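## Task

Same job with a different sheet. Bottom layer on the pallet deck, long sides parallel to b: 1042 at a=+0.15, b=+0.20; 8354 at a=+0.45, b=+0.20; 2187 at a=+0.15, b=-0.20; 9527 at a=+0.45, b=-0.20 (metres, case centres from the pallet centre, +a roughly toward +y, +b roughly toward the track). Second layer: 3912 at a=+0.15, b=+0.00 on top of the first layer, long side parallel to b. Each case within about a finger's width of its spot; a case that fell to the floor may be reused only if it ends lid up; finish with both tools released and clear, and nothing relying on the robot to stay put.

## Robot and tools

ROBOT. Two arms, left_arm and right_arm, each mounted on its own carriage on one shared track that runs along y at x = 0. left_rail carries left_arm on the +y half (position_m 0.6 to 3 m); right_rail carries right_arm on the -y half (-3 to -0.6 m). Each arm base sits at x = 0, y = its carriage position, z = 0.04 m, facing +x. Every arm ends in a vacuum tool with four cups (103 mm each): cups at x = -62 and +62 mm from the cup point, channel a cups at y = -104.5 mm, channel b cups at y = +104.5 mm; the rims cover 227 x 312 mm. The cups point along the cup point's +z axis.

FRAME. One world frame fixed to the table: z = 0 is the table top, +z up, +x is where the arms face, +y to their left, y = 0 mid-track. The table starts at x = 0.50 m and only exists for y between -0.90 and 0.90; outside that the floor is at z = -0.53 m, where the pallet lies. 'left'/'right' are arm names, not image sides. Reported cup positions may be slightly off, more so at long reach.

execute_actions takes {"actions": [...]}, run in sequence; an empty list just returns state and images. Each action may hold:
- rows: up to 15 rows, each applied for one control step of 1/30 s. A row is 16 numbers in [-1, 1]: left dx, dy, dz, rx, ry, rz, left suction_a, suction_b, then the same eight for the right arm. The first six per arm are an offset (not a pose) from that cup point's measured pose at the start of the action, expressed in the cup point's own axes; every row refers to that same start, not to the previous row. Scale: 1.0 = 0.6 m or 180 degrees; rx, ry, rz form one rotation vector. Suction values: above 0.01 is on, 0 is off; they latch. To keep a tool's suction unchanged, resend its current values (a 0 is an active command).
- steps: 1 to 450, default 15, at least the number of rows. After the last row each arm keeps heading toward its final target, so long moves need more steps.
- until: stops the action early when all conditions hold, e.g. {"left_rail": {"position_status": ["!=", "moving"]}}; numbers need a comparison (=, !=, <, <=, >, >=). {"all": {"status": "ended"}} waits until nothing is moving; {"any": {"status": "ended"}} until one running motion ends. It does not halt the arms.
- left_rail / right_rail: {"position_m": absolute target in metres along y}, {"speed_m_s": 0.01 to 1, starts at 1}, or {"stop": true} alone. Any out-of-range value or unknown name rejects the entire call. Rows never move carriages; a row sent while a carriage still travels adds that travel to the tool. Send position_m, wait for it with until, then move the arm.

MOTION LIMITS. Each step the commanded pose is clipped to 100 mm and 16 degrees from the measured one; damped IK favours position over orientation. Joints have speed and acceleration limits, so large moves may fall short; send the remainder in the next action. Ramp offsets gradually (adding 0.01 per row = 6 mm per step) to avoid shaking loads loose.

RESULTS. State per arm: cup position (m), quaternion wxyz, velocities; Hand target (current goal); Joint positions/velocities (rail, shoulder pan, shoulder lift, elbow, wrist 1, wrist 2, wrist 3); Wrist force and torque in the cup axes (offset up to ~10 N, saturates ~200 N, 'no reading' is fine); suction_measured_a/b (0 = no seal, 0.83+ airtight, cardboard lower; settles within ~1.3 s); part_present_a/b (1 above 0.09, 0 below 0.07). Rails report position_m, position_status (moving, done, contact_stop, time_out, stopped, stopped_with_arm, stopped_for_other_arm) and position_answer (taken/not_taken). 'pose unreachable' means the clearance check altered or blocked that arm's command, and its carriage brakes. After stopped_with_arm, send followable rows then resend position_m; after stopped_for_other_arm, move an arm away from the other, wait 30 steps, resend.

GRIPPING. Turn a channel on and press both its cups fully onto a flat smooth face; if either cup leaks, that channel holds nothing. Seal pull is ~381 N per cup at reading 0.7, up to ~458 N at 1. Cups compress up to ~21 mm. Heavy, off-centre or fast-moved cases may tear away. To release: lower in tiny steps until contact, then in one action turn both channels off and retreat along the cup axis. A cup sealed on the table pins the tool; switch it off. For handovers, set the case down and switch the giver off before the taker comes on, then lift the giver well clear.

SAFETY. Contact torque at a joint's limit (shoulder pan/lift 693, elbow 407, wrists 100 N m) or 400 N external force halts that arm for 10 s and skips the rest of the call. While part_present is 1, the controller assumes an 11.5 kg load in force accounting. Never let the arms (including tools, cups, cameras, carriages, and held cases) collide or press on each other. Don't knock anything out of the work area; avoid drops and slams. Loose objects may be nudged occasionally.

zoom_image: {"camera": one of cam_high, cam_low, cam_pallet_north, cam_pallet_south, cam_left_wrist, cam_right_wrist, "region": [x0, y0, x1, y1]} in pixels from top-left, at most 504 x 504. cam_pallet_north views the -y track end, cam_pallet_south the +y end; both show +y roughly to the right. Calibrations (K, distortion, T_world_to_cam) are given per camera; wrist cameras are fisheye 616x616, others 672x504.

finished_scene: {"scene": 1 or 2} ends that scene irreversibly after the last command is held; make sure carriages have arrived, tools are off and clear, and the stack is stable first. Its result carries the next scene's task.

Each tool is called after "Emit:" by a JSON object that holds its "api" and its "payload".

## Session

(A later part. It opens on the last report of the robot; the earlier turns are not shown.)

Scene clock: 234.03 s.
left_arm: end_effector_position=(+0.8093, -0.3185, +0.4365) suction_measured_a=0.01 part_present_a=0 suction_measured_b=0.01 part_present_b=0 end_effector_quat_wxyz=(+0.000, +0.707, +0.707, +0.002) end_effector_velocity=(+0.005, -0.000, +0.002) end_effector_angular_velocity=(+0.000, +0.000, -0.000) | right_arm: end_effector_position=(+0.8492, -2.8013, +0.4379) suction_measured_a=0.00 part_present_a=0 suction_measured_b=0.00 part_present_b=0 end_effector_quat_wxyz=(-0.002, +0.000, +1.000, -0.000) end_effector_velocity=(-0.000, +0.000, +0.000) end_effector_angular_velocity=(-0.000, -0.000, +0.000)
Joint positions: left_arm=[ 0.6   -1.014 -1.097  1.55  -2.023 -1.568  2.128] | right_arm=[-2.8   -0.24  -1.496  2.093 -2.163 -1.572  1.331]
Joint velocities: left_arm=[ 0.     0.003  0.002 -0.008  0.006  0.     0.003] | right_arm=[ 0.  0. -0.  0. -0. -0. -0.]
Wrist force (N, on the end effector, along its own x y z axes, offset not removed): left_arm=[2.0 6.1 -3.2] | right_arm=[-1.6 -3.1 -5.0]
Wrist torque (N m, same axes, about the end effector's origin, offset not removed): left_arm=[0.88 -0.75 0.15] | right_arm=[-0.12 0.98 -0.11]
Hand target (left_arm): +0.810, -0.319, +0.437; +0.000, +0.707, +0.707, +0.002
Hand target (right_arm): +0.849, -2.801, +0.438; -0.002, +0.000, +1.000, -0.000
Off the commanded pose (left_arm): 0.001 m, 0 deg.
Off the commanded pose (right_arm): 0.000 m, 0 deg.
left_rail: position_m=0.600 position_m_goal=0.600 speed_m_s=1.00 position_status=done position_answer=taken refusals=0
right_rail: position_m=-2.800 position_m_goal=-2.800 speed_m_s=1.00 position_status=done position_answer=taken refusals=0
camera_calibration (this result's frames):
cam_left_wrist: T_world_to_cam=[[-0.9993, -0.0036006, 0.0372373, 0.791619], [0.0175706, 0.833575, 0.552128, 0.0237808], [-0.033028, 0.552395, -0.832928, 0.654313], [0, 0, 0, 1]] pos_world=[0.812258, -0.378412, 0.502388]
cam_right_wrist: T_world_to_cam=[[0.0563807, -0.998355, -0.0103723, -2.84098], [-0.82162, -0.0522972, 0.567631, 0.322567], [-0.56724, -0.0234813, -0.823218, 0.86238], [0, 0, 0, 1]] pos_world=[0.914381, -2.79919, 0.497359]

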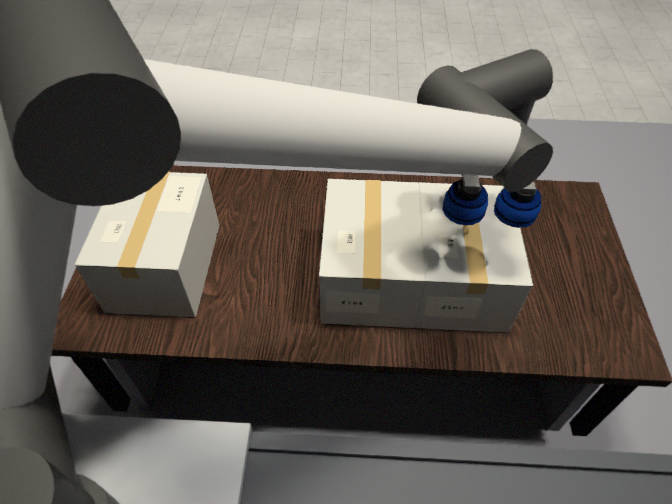

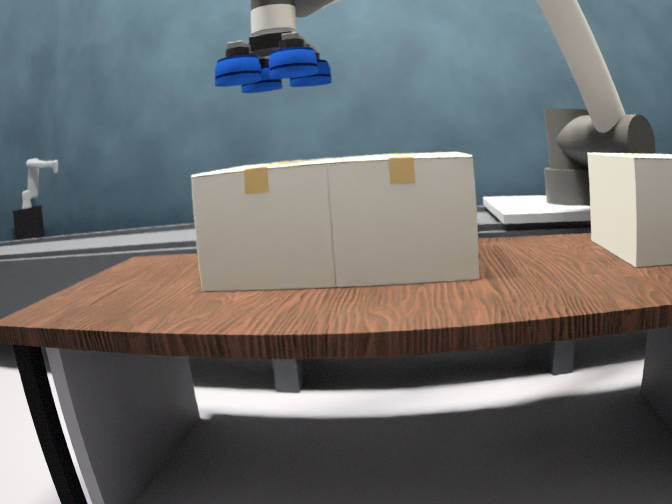

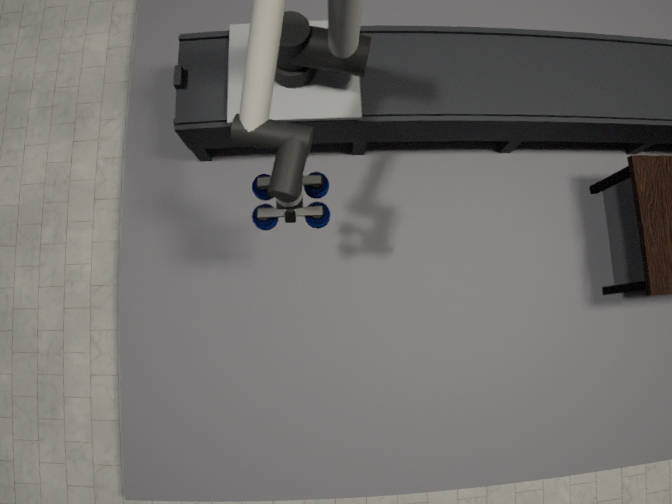

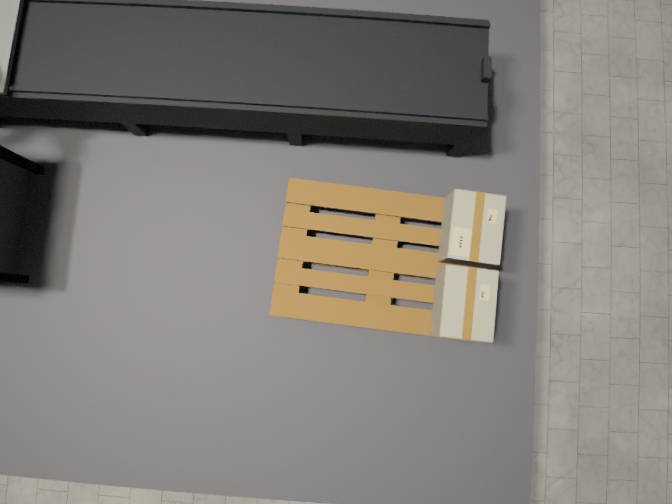

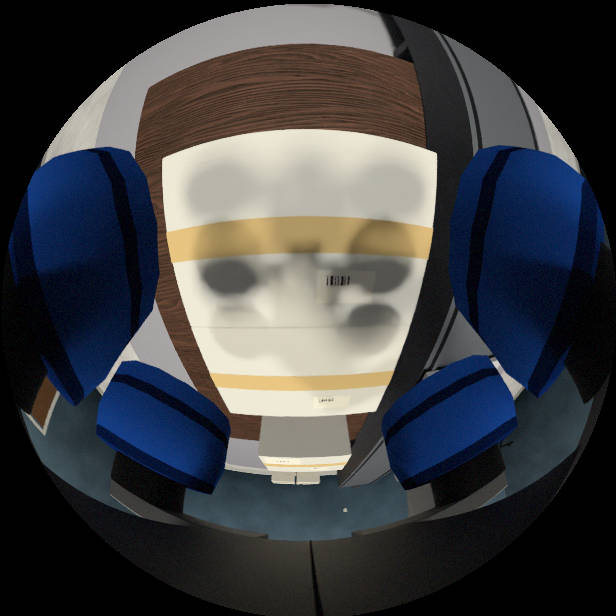

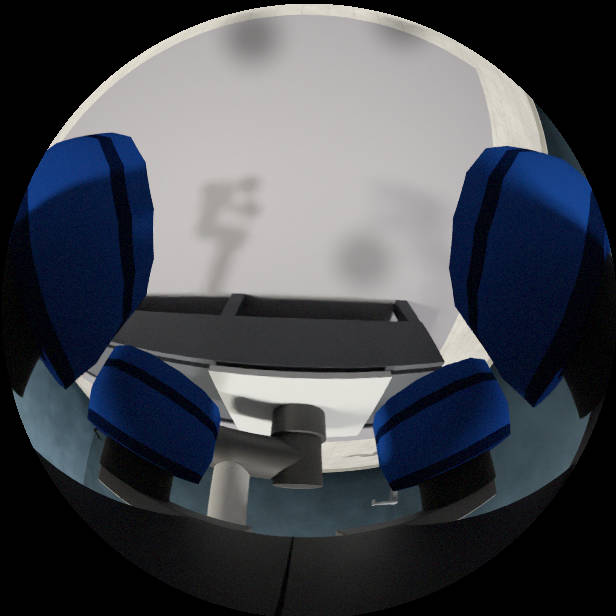

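Emit:
{"api": "execute_actions", "payload": {"actions": [{"rows":[[0,0.007,0.289,0,0,0,0,0,0,0,0,0,0,0,0,0]],"steps":23},{"rows":[[0,0,0.01,0,0,0,0,0,0,0,0,0,0,0,0,0],[0,0,0.02,0,0,0,0,0,0,0,0,0,0,0,0,0],[0,0,0.03,0,0,0,0,0,0,0,0,0,0,0,0,0],[0,0,0.037,0,0,0,0,0,0,0,0,0,0,0,0,0],[0,0,0.043,0,0,0,0,0,0,0,0,0,0,0,0,0],[0,0,0.049,0,0,0,0,0,0,0,0,0,0,0,0,0],[0,0,0.055,0,0,0,1,1,0,0,0,0,0,0,0,0],[0,0,0.06,0,0,0,1,1,0,0,0,0,0,0,0,0]],"steps":30},{"rows":[[0,0,-0.01,0,0,0,1,1,0,0,0,0,0,0,0,0],[0,0,-0.025,0,0,0,1,1,0,0,0,0,0,0,0,0],[0,0,-0.045,0,0,0,1,1,0,0,0,0,0,0,0,0],[0,0,-0.07,0,0,0,1,1,0,0,0,0,0,0,0,0],[0,0,-0.1,0,0,0,1,1,0,0,0,0,0,0,0,0],[0,0,-0.14,0,0,0,1,1,0,0,0,0,0,0,0,0],[0,0,-0.18,0,0,0,1,1,0,0,0,0,0,0,0,0],[0,0,-0.23,0,0,0,1,1,0,0,0,0,0,0,0,0],[0,0,-0.28,0,0,0,1,1,0,0,0,0,0,0,0,0],[0,0,-0.33,0,0,0,1,1,0,0,0,0,0,0,0,0],[0,0,-0.38,0,0,0,1,1,0,0,0,0,0,0,0,0],[0,0,-0.42,0,0,0,1,1,0,0,0,0,0,0,0,0],[0,0,-0.45,0,0,0,1,1,0,0,0,0,0,0,0,0],[0,0,-0.47,0,0,0,1,1,0,0,0,0,0,0,0,0]],"steps":27}]}}

Scene clock: 252.47 s.
left_arm: end_effector_position=(+0.8133, -0.3184, +0.5082) suction_measured_a=0.90 part_present_a=1 suction_measured_b=0.90 part_present_b=1 end_effector_quat_wxyz=(+0.000, +0.707, +0.707, +0.002) end_effector_velocity=(+0.000, -0.001, +0.010) end_effector_angular_velocity=(+0.003, +0.002, +0.000) | right_arm: end_effector_position=(+0.8492, -2.8013, +0.4379) suction_measured_a=0.00 part_present_a=0 suction_measured_b=0.00 part_present_b=0 end_effector_quat_wxyz=(-0.002, +0.000, +1.000, -0.000) end_effector_velocity=(-0.000, +0.000, +0.000) end_effector_angular_velocity=(-0.000, -0.000, +0.000)
Joint positions: left_arm=[ 0.6   -1.011 -1.128  1.49  -1.933 -1.567  2.131] | right_arm=[-2.8   -0.24  -1.496  2.093 -2.163 -1.572  1.331]
Joint velocities: left_arm=[ 0.    -0.    -0.002 -0.012  0.017  0.    -0.   ] | right_arm=[ 0.  0. -0.  0. -0. -0. -0.]
Wrist force (N, on the end effector, along its own x y z axes, offset not removed): left_arm=[2.9 7.4 -24.2] | right_arm=[-5.3 0.3 -3.0]
Wrist torque (N m, same axes, about the end effector's origin, offset not removed): left_arm=[4.78 -0.12 0.20] | right_arm=[0.32 1.25 0.04]
Hand target (left_arm): +0.813, -0.319, +0.509; +0.000, +0.707, +0.707, +0.002
Hand target (right_arm): +0.849, -2.801, +0.438; -0.002, +0.000, +1.000, -0.000
Off the commanded pose (left_arm): 0.001 m, 0 deg.
Off the commanded pose (right_arm): 0.000 m, 0 deg.
left_rail: position_m=0.600 position_m_goal=0.600 speed_m_s=1.00 position_status=done position_answer=taken refusals=0
right_rail: position_m=-2.800 position_m_goal=-2.800 speed_m_s=1.00 position_status=done position_answer=taken refusals=0
camera_calibration (this result's frames):
cam_left_wrist: T_world_to_cam=[[-0.999311, -0.00363995, 0.0369421, 0.793103], [0.0173768, 0.833541, 0.552184, -0.0158045], [-0.0328027, 0.552445, -0.832904, 0.713956], [0, 0, 0, 1]] pos_world=[0.816251, -0.378361, 0.574084]
cam_right_wrist: T_world_to_cam=[[0.0563807, -0.998355, -0.0103723, -2.84098], [-0.82162, -0.0522972, 0.567631, 0.322567], [-0.56724, -0.0234814, -0.823218, 0.86238], [0, 0, 0, 1]] pos_world=[0.914381, -2.79919, 0.497359]

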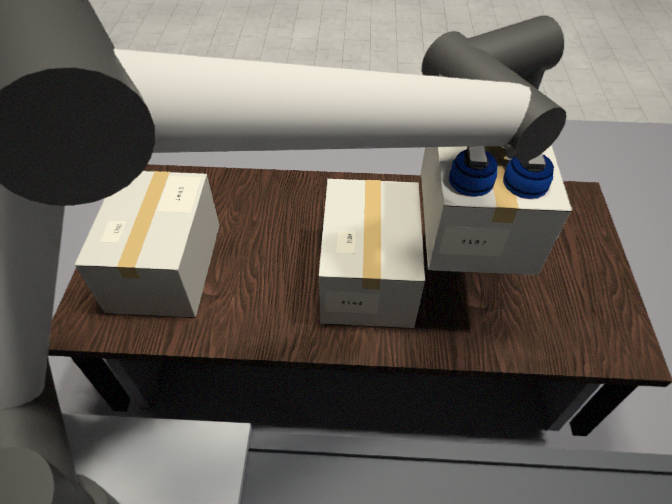

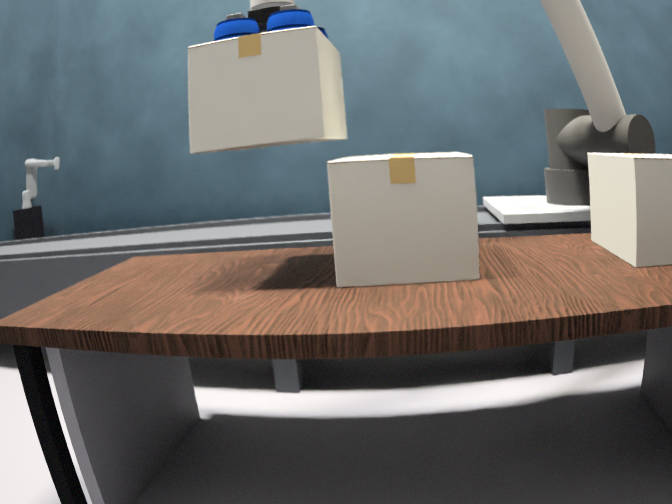

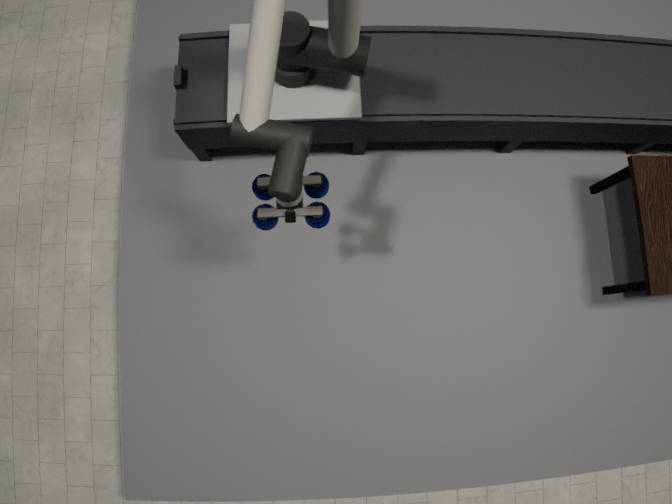

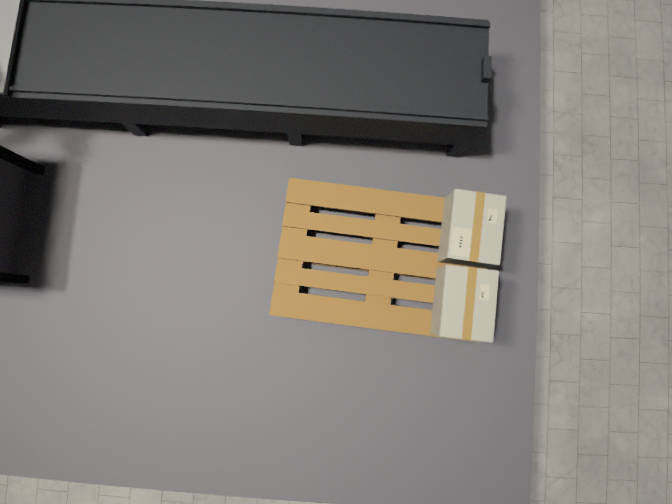

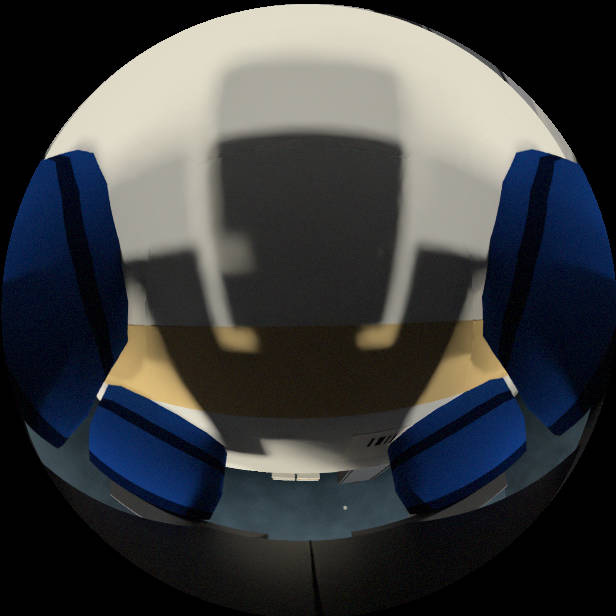

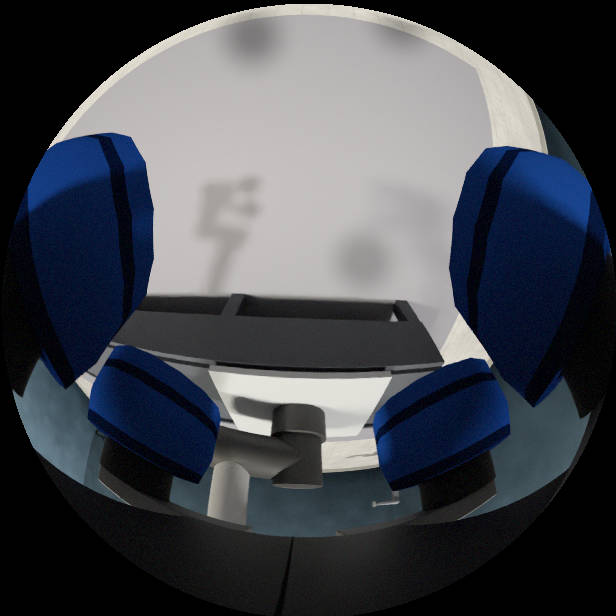

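Emit:
{"api": "execute_actions", "payload": {"actions": [{"left_rail":{"position_m":3.0},"rows":[[0.02,0.007,0,0,0,0,1,1,0,0,0,0,0,0,0,0],[0.05,0.018,0,0,0,0,1,1,0,0,0,0,0,0,0,0],[0.1,0.035,0,0,0,0,1,1,0,0,0,0,0,0,0,0],[0.85,0.3,0,0,0,0,1,1,0,0,0,0,0,0,0,0]],"steps":40},{"rows":[[0.855,0.303,0.95,0,0,0.0222,1,1,0,0,0,0,0,0,0,0]],"steps":52}]}}

Scene clock: 262.87 s.
left_arm: end_effector_position=(+1.1779, +3.1034, -0.0586) suction_measured_a=0.90 part_present_a=1 suction_measured_b=0.90 part_present_b=1 end_effector_quat_wxyz=(+0.001, +0.732, +0.682, +0.001) end_effector_velocity=(+0.001, +0.000, -0.002) end_effector_angular_velocity=(+0.000, +0.000, -0.001) | right_arm: end_effector_position=(+0.8492, -2.8013, +0.4379) suction_measured_a=0.00 part_present_a=0 suction_measured_b=0.00 part_present_b=0 end_effector_quat_wxyz=(-0.002, +0.000, +1.000, -0.000) end_effector_velocity=(-0.000, +0.000, +0.000) end_effector_angular_velocity=(-0.000, -0.000, -0.000)
Joint positions: left_arm=[ 3.    -0.083 -0.74   1.781 -2.614 -1.571  3.129] | right_arm=[-2.8   -0.24  -1.496  2.093 -2.163 -1.572  1.331]
Joint velocities: left_arm=[ 0.     0.     0.003 -0.003 -0.     0.     0.001] | right_arm=[ 0.  0. -0.  0.  0. -0.  0.]
Wrist force (N, on the end effector, along its own x y z axes, offset not removed): left_arm=[-4.6 8.7 -20.1] | right_arm=[-4.4 -3.5 -3.1]
Wrist torque (N m, same axes, about the end effector's origin, offset not removed): left_arm=[4.75 0.05 0.36] | right_arm=[-0.26 1.20 -0.05]
Hand target (left_arm): +1.178, +3.104, -0.059; +0.001, +0.732, +0.682, +0.001
Hand target (right_arm): +0.849, -2.801, +0.438; -0.002, +0.000, +1.000, -0.000
Off the commanded pose (left_arm): 0.001 m, 0 deg.
Off the commanded pose (right_arm): 0.000 m, 0 deg.
left_rail: position_m=3.000 position_m_goal=3.000 speed_m_s=1.00 position_status=done position_answer=taken refusals=0
right_rail: position_m=-2.800 position_m_goal=-2.800 speed_m_s=1.00 position_status=done position_answer=taken refusals=0
camera_calibration (this result's frames):
cam_left_wrist: T_world_to_cam=[[-0.997106, 0.0664834, 0.0368794, 0.970622], [0.0757954, 0.831422, 0.550448, -2.62371], [0.00593331, 0.55165, -0.834054, -1.67981], [0, 0, 0, 1]] pos_world=[1.17664, 3.04355, 0.00736693]
cam_right_wrist: T_world_to_cam=[[0.0563809, -0.998355, -0.0103724, -2.84098], [-0.82162, -0.0522974, 0.567631, 0.322566], [-0.56724, -0.0234814, -0.823218, 0.86238], [0, 0, 0, 1]] pos_world=[0.914381, -2.79919, 0.497359]

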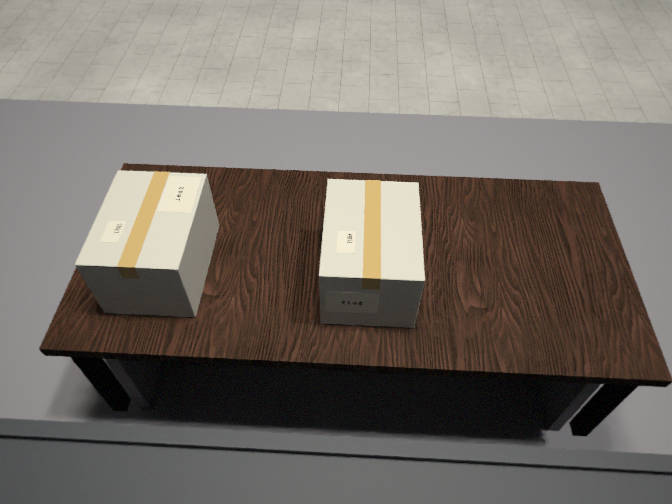

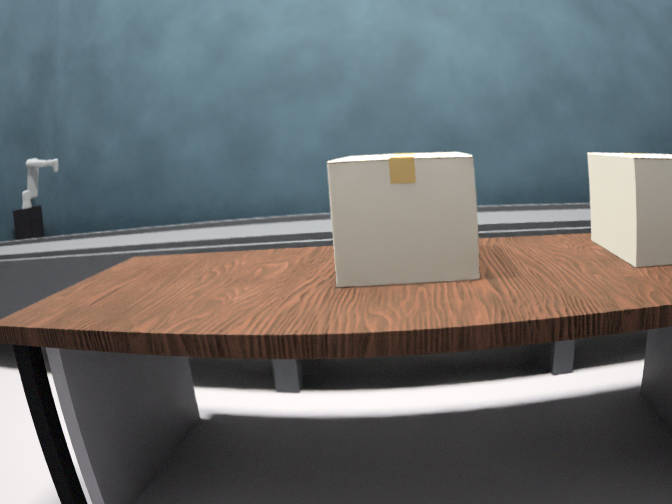

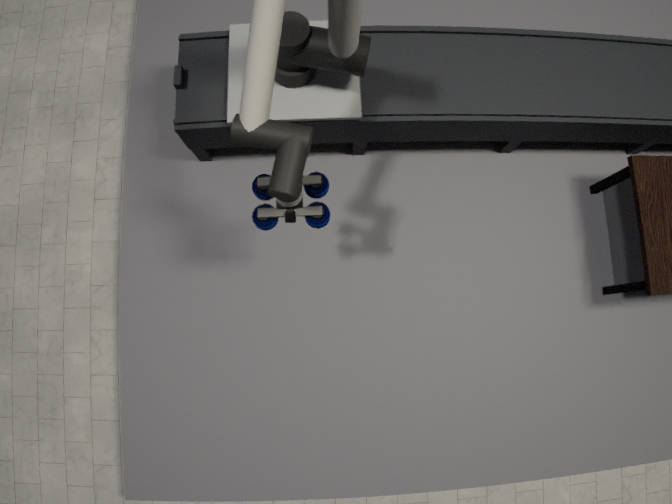

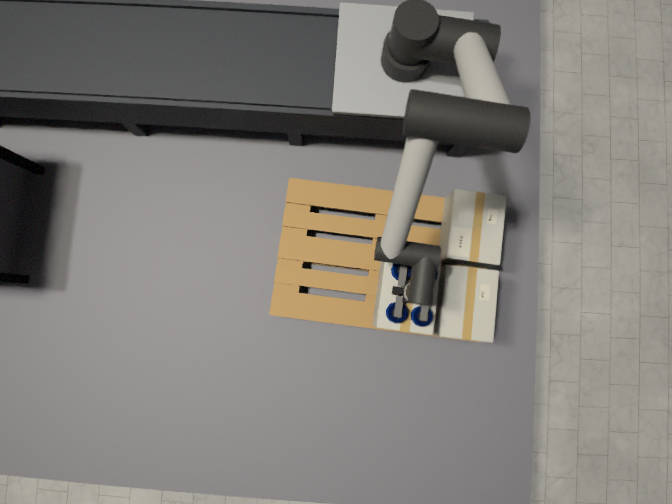

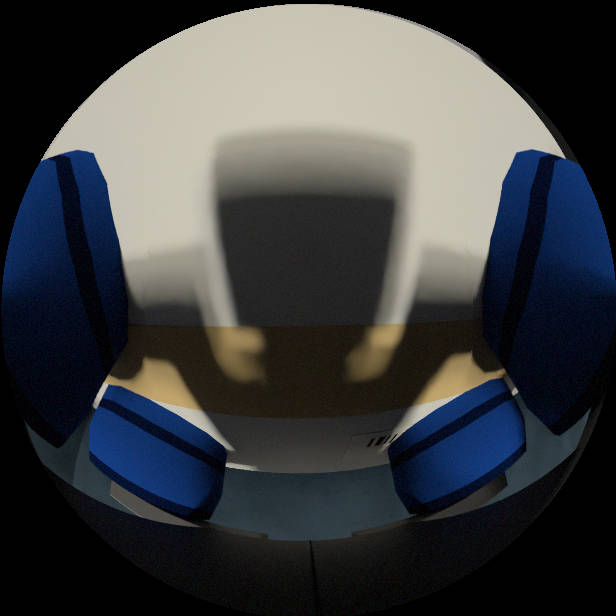

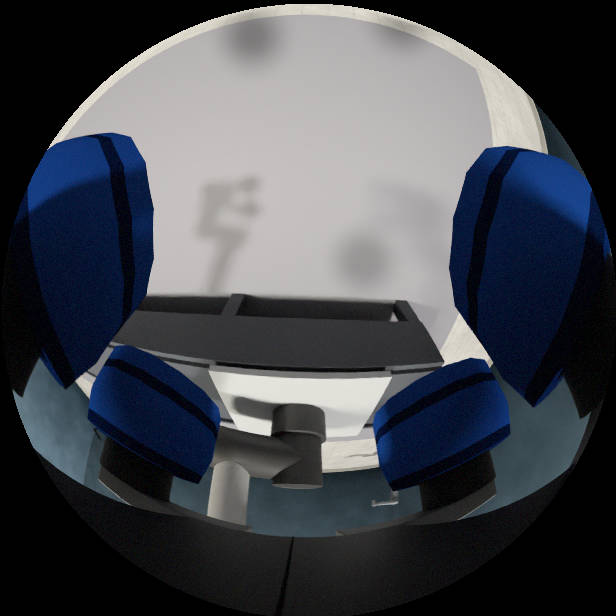

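Emit:
{"api": "execute_actions", "payload": {"actions": [{"rows":[[0.052,-0.0087,0.16,0,0,0,1,1,0,0,0,0,0,0,0,0]],"steps":18}]}}

Emit:
{"api": "zoom_image", "payload": {"camera": "cam_pallet_south", "region": [340, 170, 520, 350]}}

Scene clock: 268.00 s.
left_arm: end_effector_position=(+1.1753, +3.1348, -0.1543) suction_measured_a=0.90 part_present_a=1 suction_measured_b=0.90 part_present_b=1 end_effector_quat_wxyz=(+0.001, +0.732, +0.682, +0.001) end_effector_velocity=(+0.000, +0.001, -0.003) end_effector_angular_velocity=(-0.000, +0.000, -0.000) | right_arm: end_effector_position=(+0.8492, -2.8013, +0.4379) suction_measured_a=0.00 part_present_a=0 suction_measured_b=0.00 part_present_b=0 end_effector_quat_wxyz=(-0.002, +0.000, +1.000, -0.000) end_effector_velocity=(+0.000, -0.000, -0.000) end_effector_angular_velocity=(+0.000, +0.000, -0.000)
Joint positions: left_arm=[ 3.    -0.056 -0.64   1.765 -2.699 -1.571  3.156] | right_arm=[-2.8   -0.24  -1.496  2.093 -2.163 -1.572  1.331]
Joint velocities: left_arm=[ 0.     0.001  0.003 -0.002 -0.002 -0.     0.001] | right_arm=[ 0. -0.  0. -0.  0. -0.  0.]
Wrist force (N, on the end effector, along its own x y z axes, offset not removed): left_arm=[-3.0 10.3 -21.4] | right_arm=[1.4 7.4 -3.0]
Wrist torque (N m, same axes, about the end effector's origin, offset not removed): left_arm=[4.96 0.48 0.28] | right_arm=[1.34 0.35 0.04]
Hand target (left_arm): +1.175, +3.135, -0.155; +0.001, +0.732, +0.682, +0.001
Hand target (right_arm): +0.849, -2.801, +0.438; -0.002, +0.000, +1.000, -0.000
Off the commanded pose (left_arm): 0.000 m, 0 deg.
Off the commanded pose (right_arm): 0.000 m, 0 deg.
left_rail: position_m=3.000 position_m_goal=3.000 speed_m_s=1.00 position_status=done position_answer=taken refusals=0
right_rail: position_m=-2.800 position_m_goal=-2.800 speed_m_s=1.00 position_status=done position_answer=taken refusals=0
camera_calibration (this result's frames):
cam_left_wrist: T_world_to_cam=[[-0.997109, 0.066498, 0.0367706, 0.969369], [0.0757476, 0.831441, 0.550426, -2.59698], [0.00602969, 0.55162, -0.834074, -1.77688], [0, 0, 0, 1]] pos_world=[1.174, 3.07493, -0.0882493]
cam_right_wrist: T_world_to_cam=[[0.0563809, -0.998355, -0.0103723, -2.84098], [-0.82162, -0.0522974, 0.567631, 0.322566], [-0.56724, -0.0234815, -0.823218, 0.862379], [0, 0, 0, 1]] pos_world=[0.914381, -2.79919, 0.497359]

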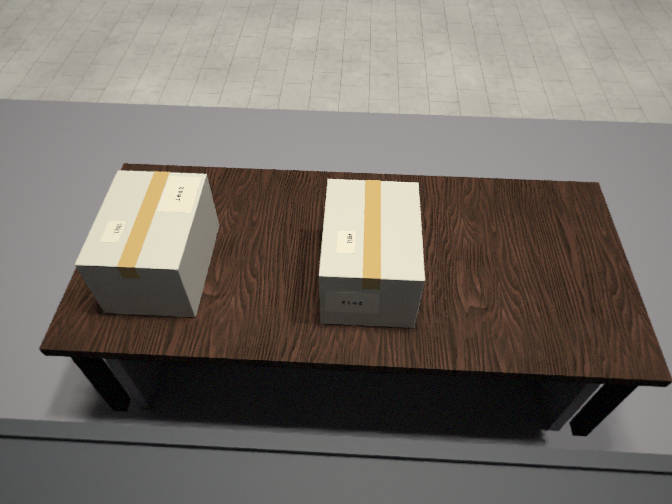

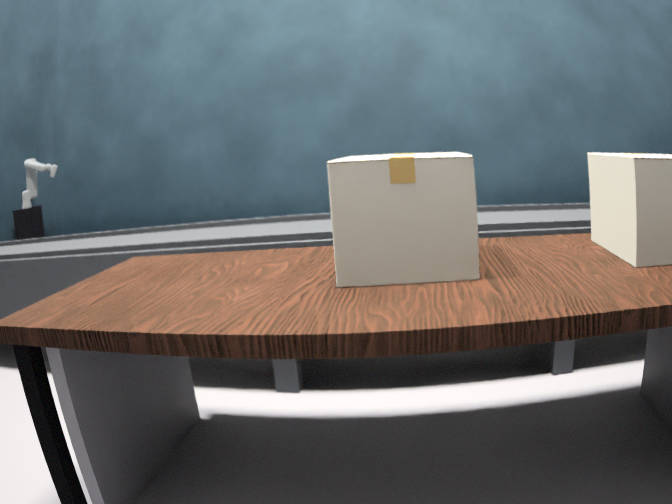

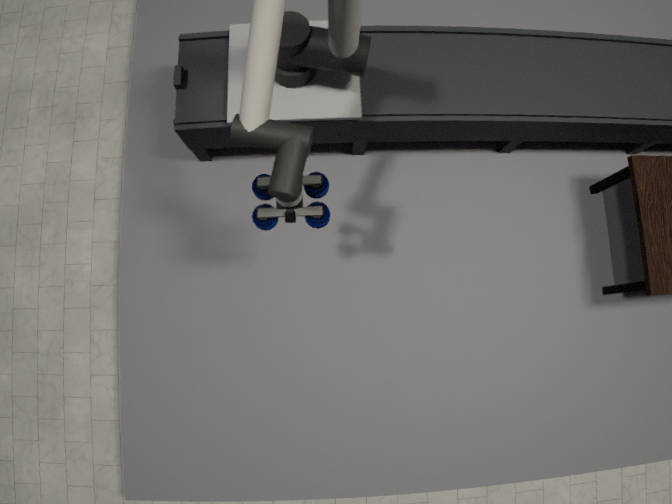

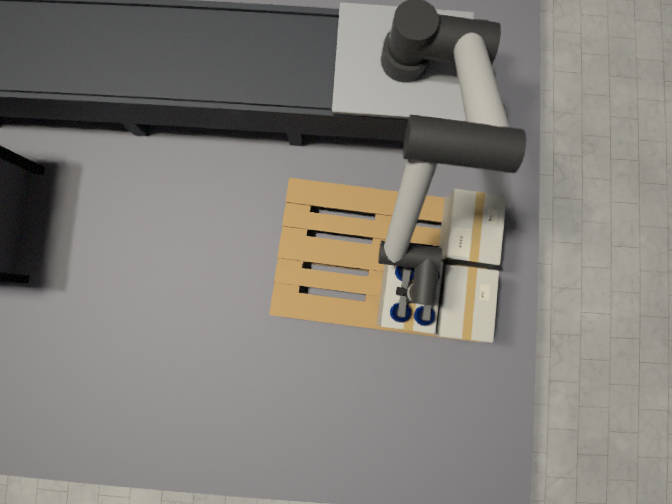

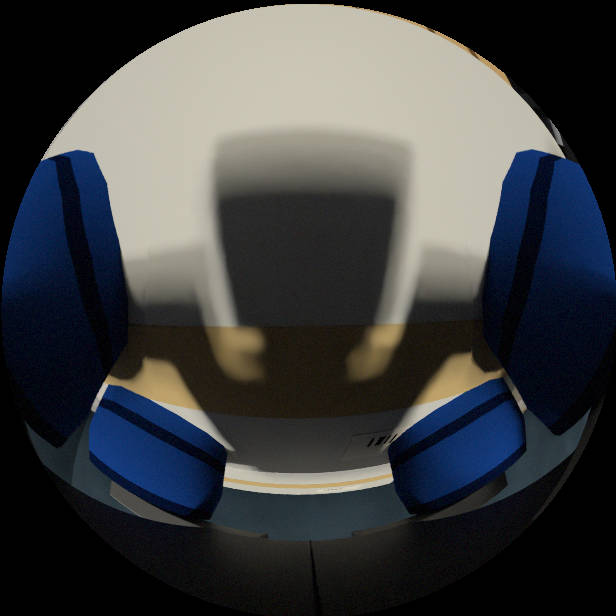

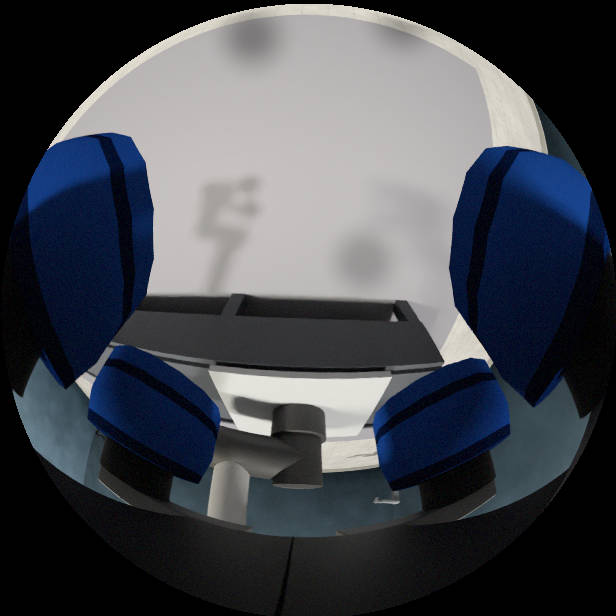

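Region (340, 170, 520, 350) of cam_pallet_south's 672x504 image, scaled by 2.800, with more detail than that image has.

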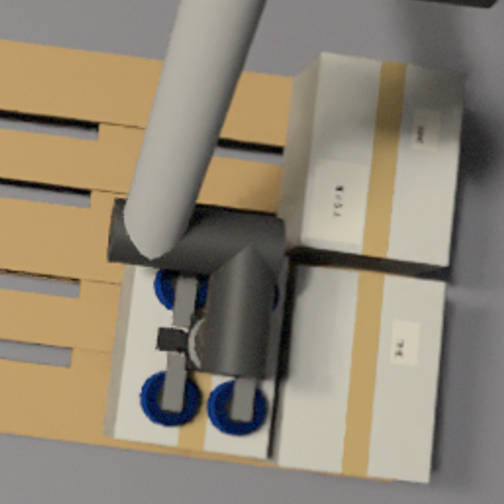

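Emit:
{"api": "execute_actions", "payload": {"actions": [{"rows":[[0,0,0.005,0,0,0,1,1,0,0,0,0,0,0,0,0],[0,0,0.01,0,0,0,1,1,0,0,0,0,0,0,0,0],[0,0,0.014,0,0,0,1,1,0,0,0,0,0,0,0,0],[0,0,0.0172,0,0,0,1,1,0,0,0,0,0,0,0,0]],"steps":12},{"rows":[[0,0,0,0,0,0,0,0,0,0,0,0,0,0,0,0],[0,0,0,0,0,0,0,0,0,0,0,0,0,0,0,0],[0,0,-0.004,0,0,0,0,0,0,0,0,0,0,0,0,0],[0,0,-0.009,0,0,0,0,0,0,0,0,0,0,0,0,0],[0,0,-0.015,0,0,0,0,0,0,0,0,0,0,0,0,0],[0,0,-0.021,0,0,0,0,0,0,0,0,0,0,0,0,0],[0,0,-0.028,0,0,0,0,0,0,0,0,0,0,0,0,0],[0,0,-0.036,0,0,0,0,0,0,0,0,0,0,0,0,0],[0,0,-0.05,0,0,0,0,0,0,0,0,0,0,0,0,0],[0,0,-0.07,0,0,0,0,0,0,0,0,0,0,0,0,0],[0,0,-0.1,0,0,0,0,0,0,0,0,0,0,0,0,0],[0,0,-0.15,0,0,0,0,0,0,0,0,0,0,0,0,0]],"steps":17},{"left_rail":{"position_m":1.1},"rows":[[-0.541,-0.563,-0.875,0,0,-0.0222,0,0,0,0,0,0,0,0,0,0]],"steps":44},{"rows":[[-0.547,0,0,0,0,0,0,0,0,0,0,0,0,0,0,0]],"steps":31}]}}

Emit:
{"api": "zoom_image", "payload": {"camera": "cam_left_wrist", "region": [140, 100, 480, 350]}}

Scene clock: 292.30 s.
left_arm: end_effector_position=(+0.8138, +0.6084, +0.4358) suction_measured_a=0.01 part_present_a=0 suction_measured_b=0.01 part_present_b=0 end_effector_quat_wxyz=(+0.001, +0.708, +0.707, +0.002) end_effector_velocity=(+0.001, -0.001, +0.000) end_effector_angular_velocity=(+0.000, -0.000, +0.001) | right_arm: end_effector_position=(+0.8492, -2.8013, +0.4379) suction_measured_a=0.00 part_present_a=0 suction_measured_b=0.00 part_present_b=0 end_effector_quat_wxyz=(-0.002, +0.000, +1.000, -0.000) end_effector_velocity=(-0.000, +0.000, +0.000) end_effector_angular_velocity=(-0.000, -0.000, +0.000)
Joint positions: left_arm=[ 1.1   -0.757 -1.384  1.965 -2.153 -1.568  2.386] | right_arm=[-2.8   -0.24  -1.496  2.093 -2.163 -1.572  1.331]
Joint velocities: left_arm=[ 0.    -0.     0.001 -0.001  0.     0.    -0.001] | right_arm=[ 0.  0. -0.  0. -0.  0. -0.]
Wrist force (N, on the end effector, along its own x y z axes, offset not removed): left_arm=[-0.5 10.6 7.3] | right_arm=[-7.3 -0.6 -3.6]
Wrist torque (N m, same axes, about the end effector's origin, offset not removed): left_arm=[1.71 -0.34 0.02] | right_arm=[0.40 1.69 -0.18]
Hand target (left_arm): +0.814, +0.608, +0.436; +0.001, +0.708, +0.707, +0.001
Hand target (right_arm): +0.849, -2.801, +0.438; -0.002, +0.000, +1.000, -0.000
Off the commanded pose (left_arm): 0.000 m, 0 deg.
Off the commanded pose (right_arm): 0.000 m, 0 deg.
left_rail: position_m=1.100 position_m_goal=1.100 speed_m_s=1.00 position_status=done position_answer=taken refusals=0
right_rail: position_m=-2.800 position_m_goal=-2.800 speed_m_s=1.00 position_status=done position_answer=taken refusals=0
camera_calibration (this result's frames):
cam_left_wrist: T_world_to_cam=[[-0.999332, -0.00318609, 0.0364025, 0.799619], [0.0174168, 0.834228, 0.551145, -0.748371], [-0.032124, 0.551411, -0.833615, 0.142051], [0, 0, 0, 1]] pos_world=[0.816683, 0.548531, 0.501768]
cam_right_wrist: T_world_to_cam=[[0.0563809, -0.998355, -0.0103721, -2.84098], [-0.82162, -0.0522972, 0.567631, 0.322567], [-0.56724, -0.0234816, -0.823218, 0.862379], [0, 0, 0, 1]] pos_world=[0.914381, -2.79919, 0.497359]

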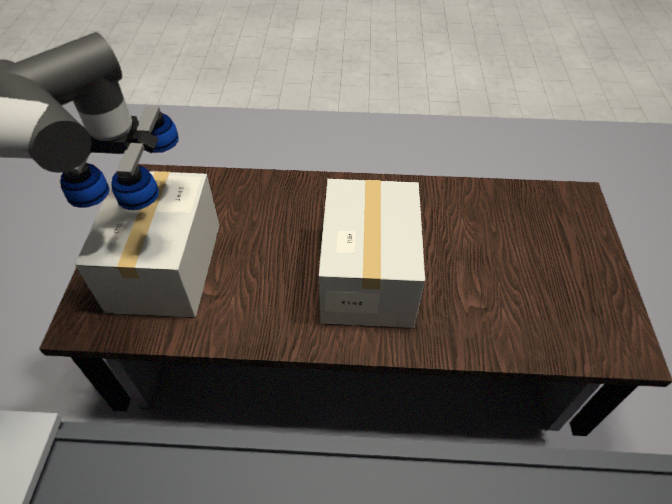

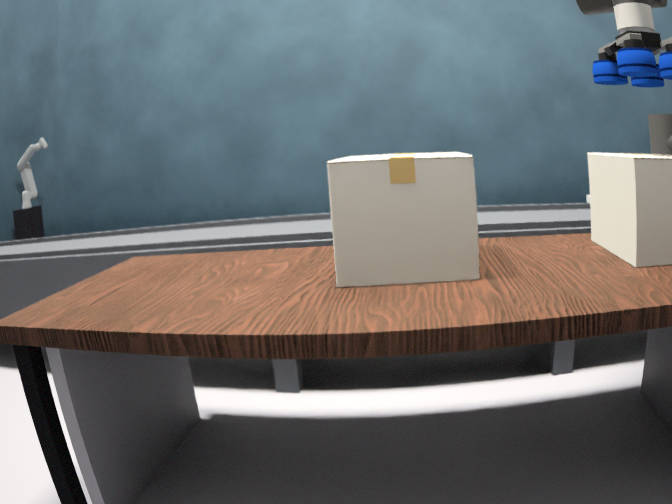

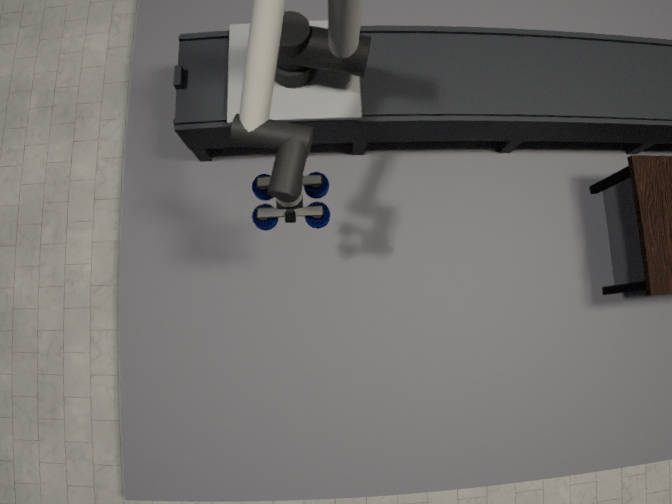

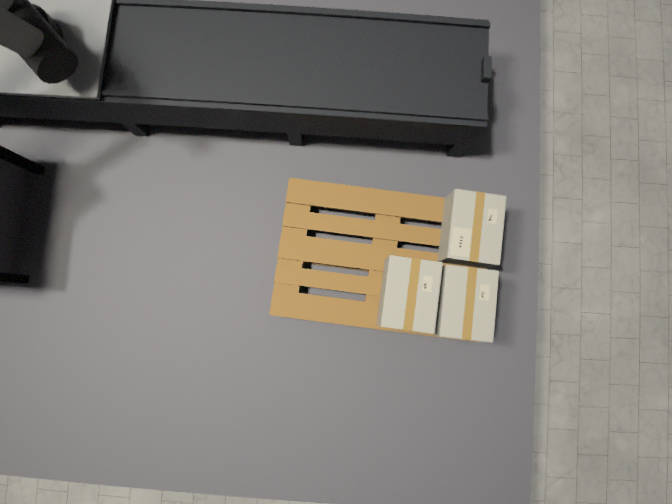

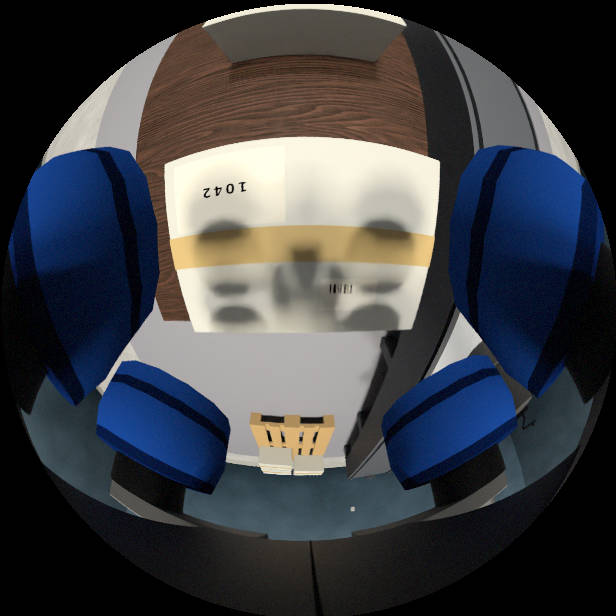

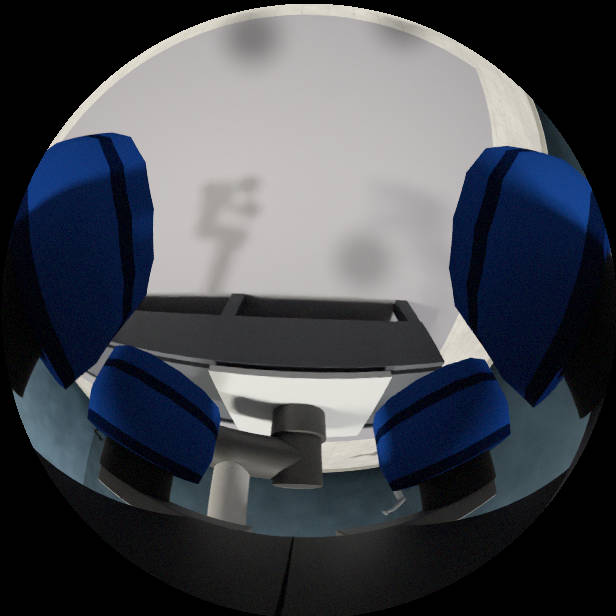

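Region (140, 100, 480, 350) of cam_left_wrist's 616x616 image, scaled by 1.482, with more detail than that image has; it fills the top 371 rows of this view, and the rest is white.

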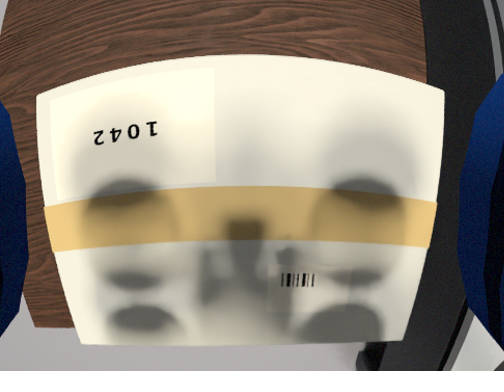

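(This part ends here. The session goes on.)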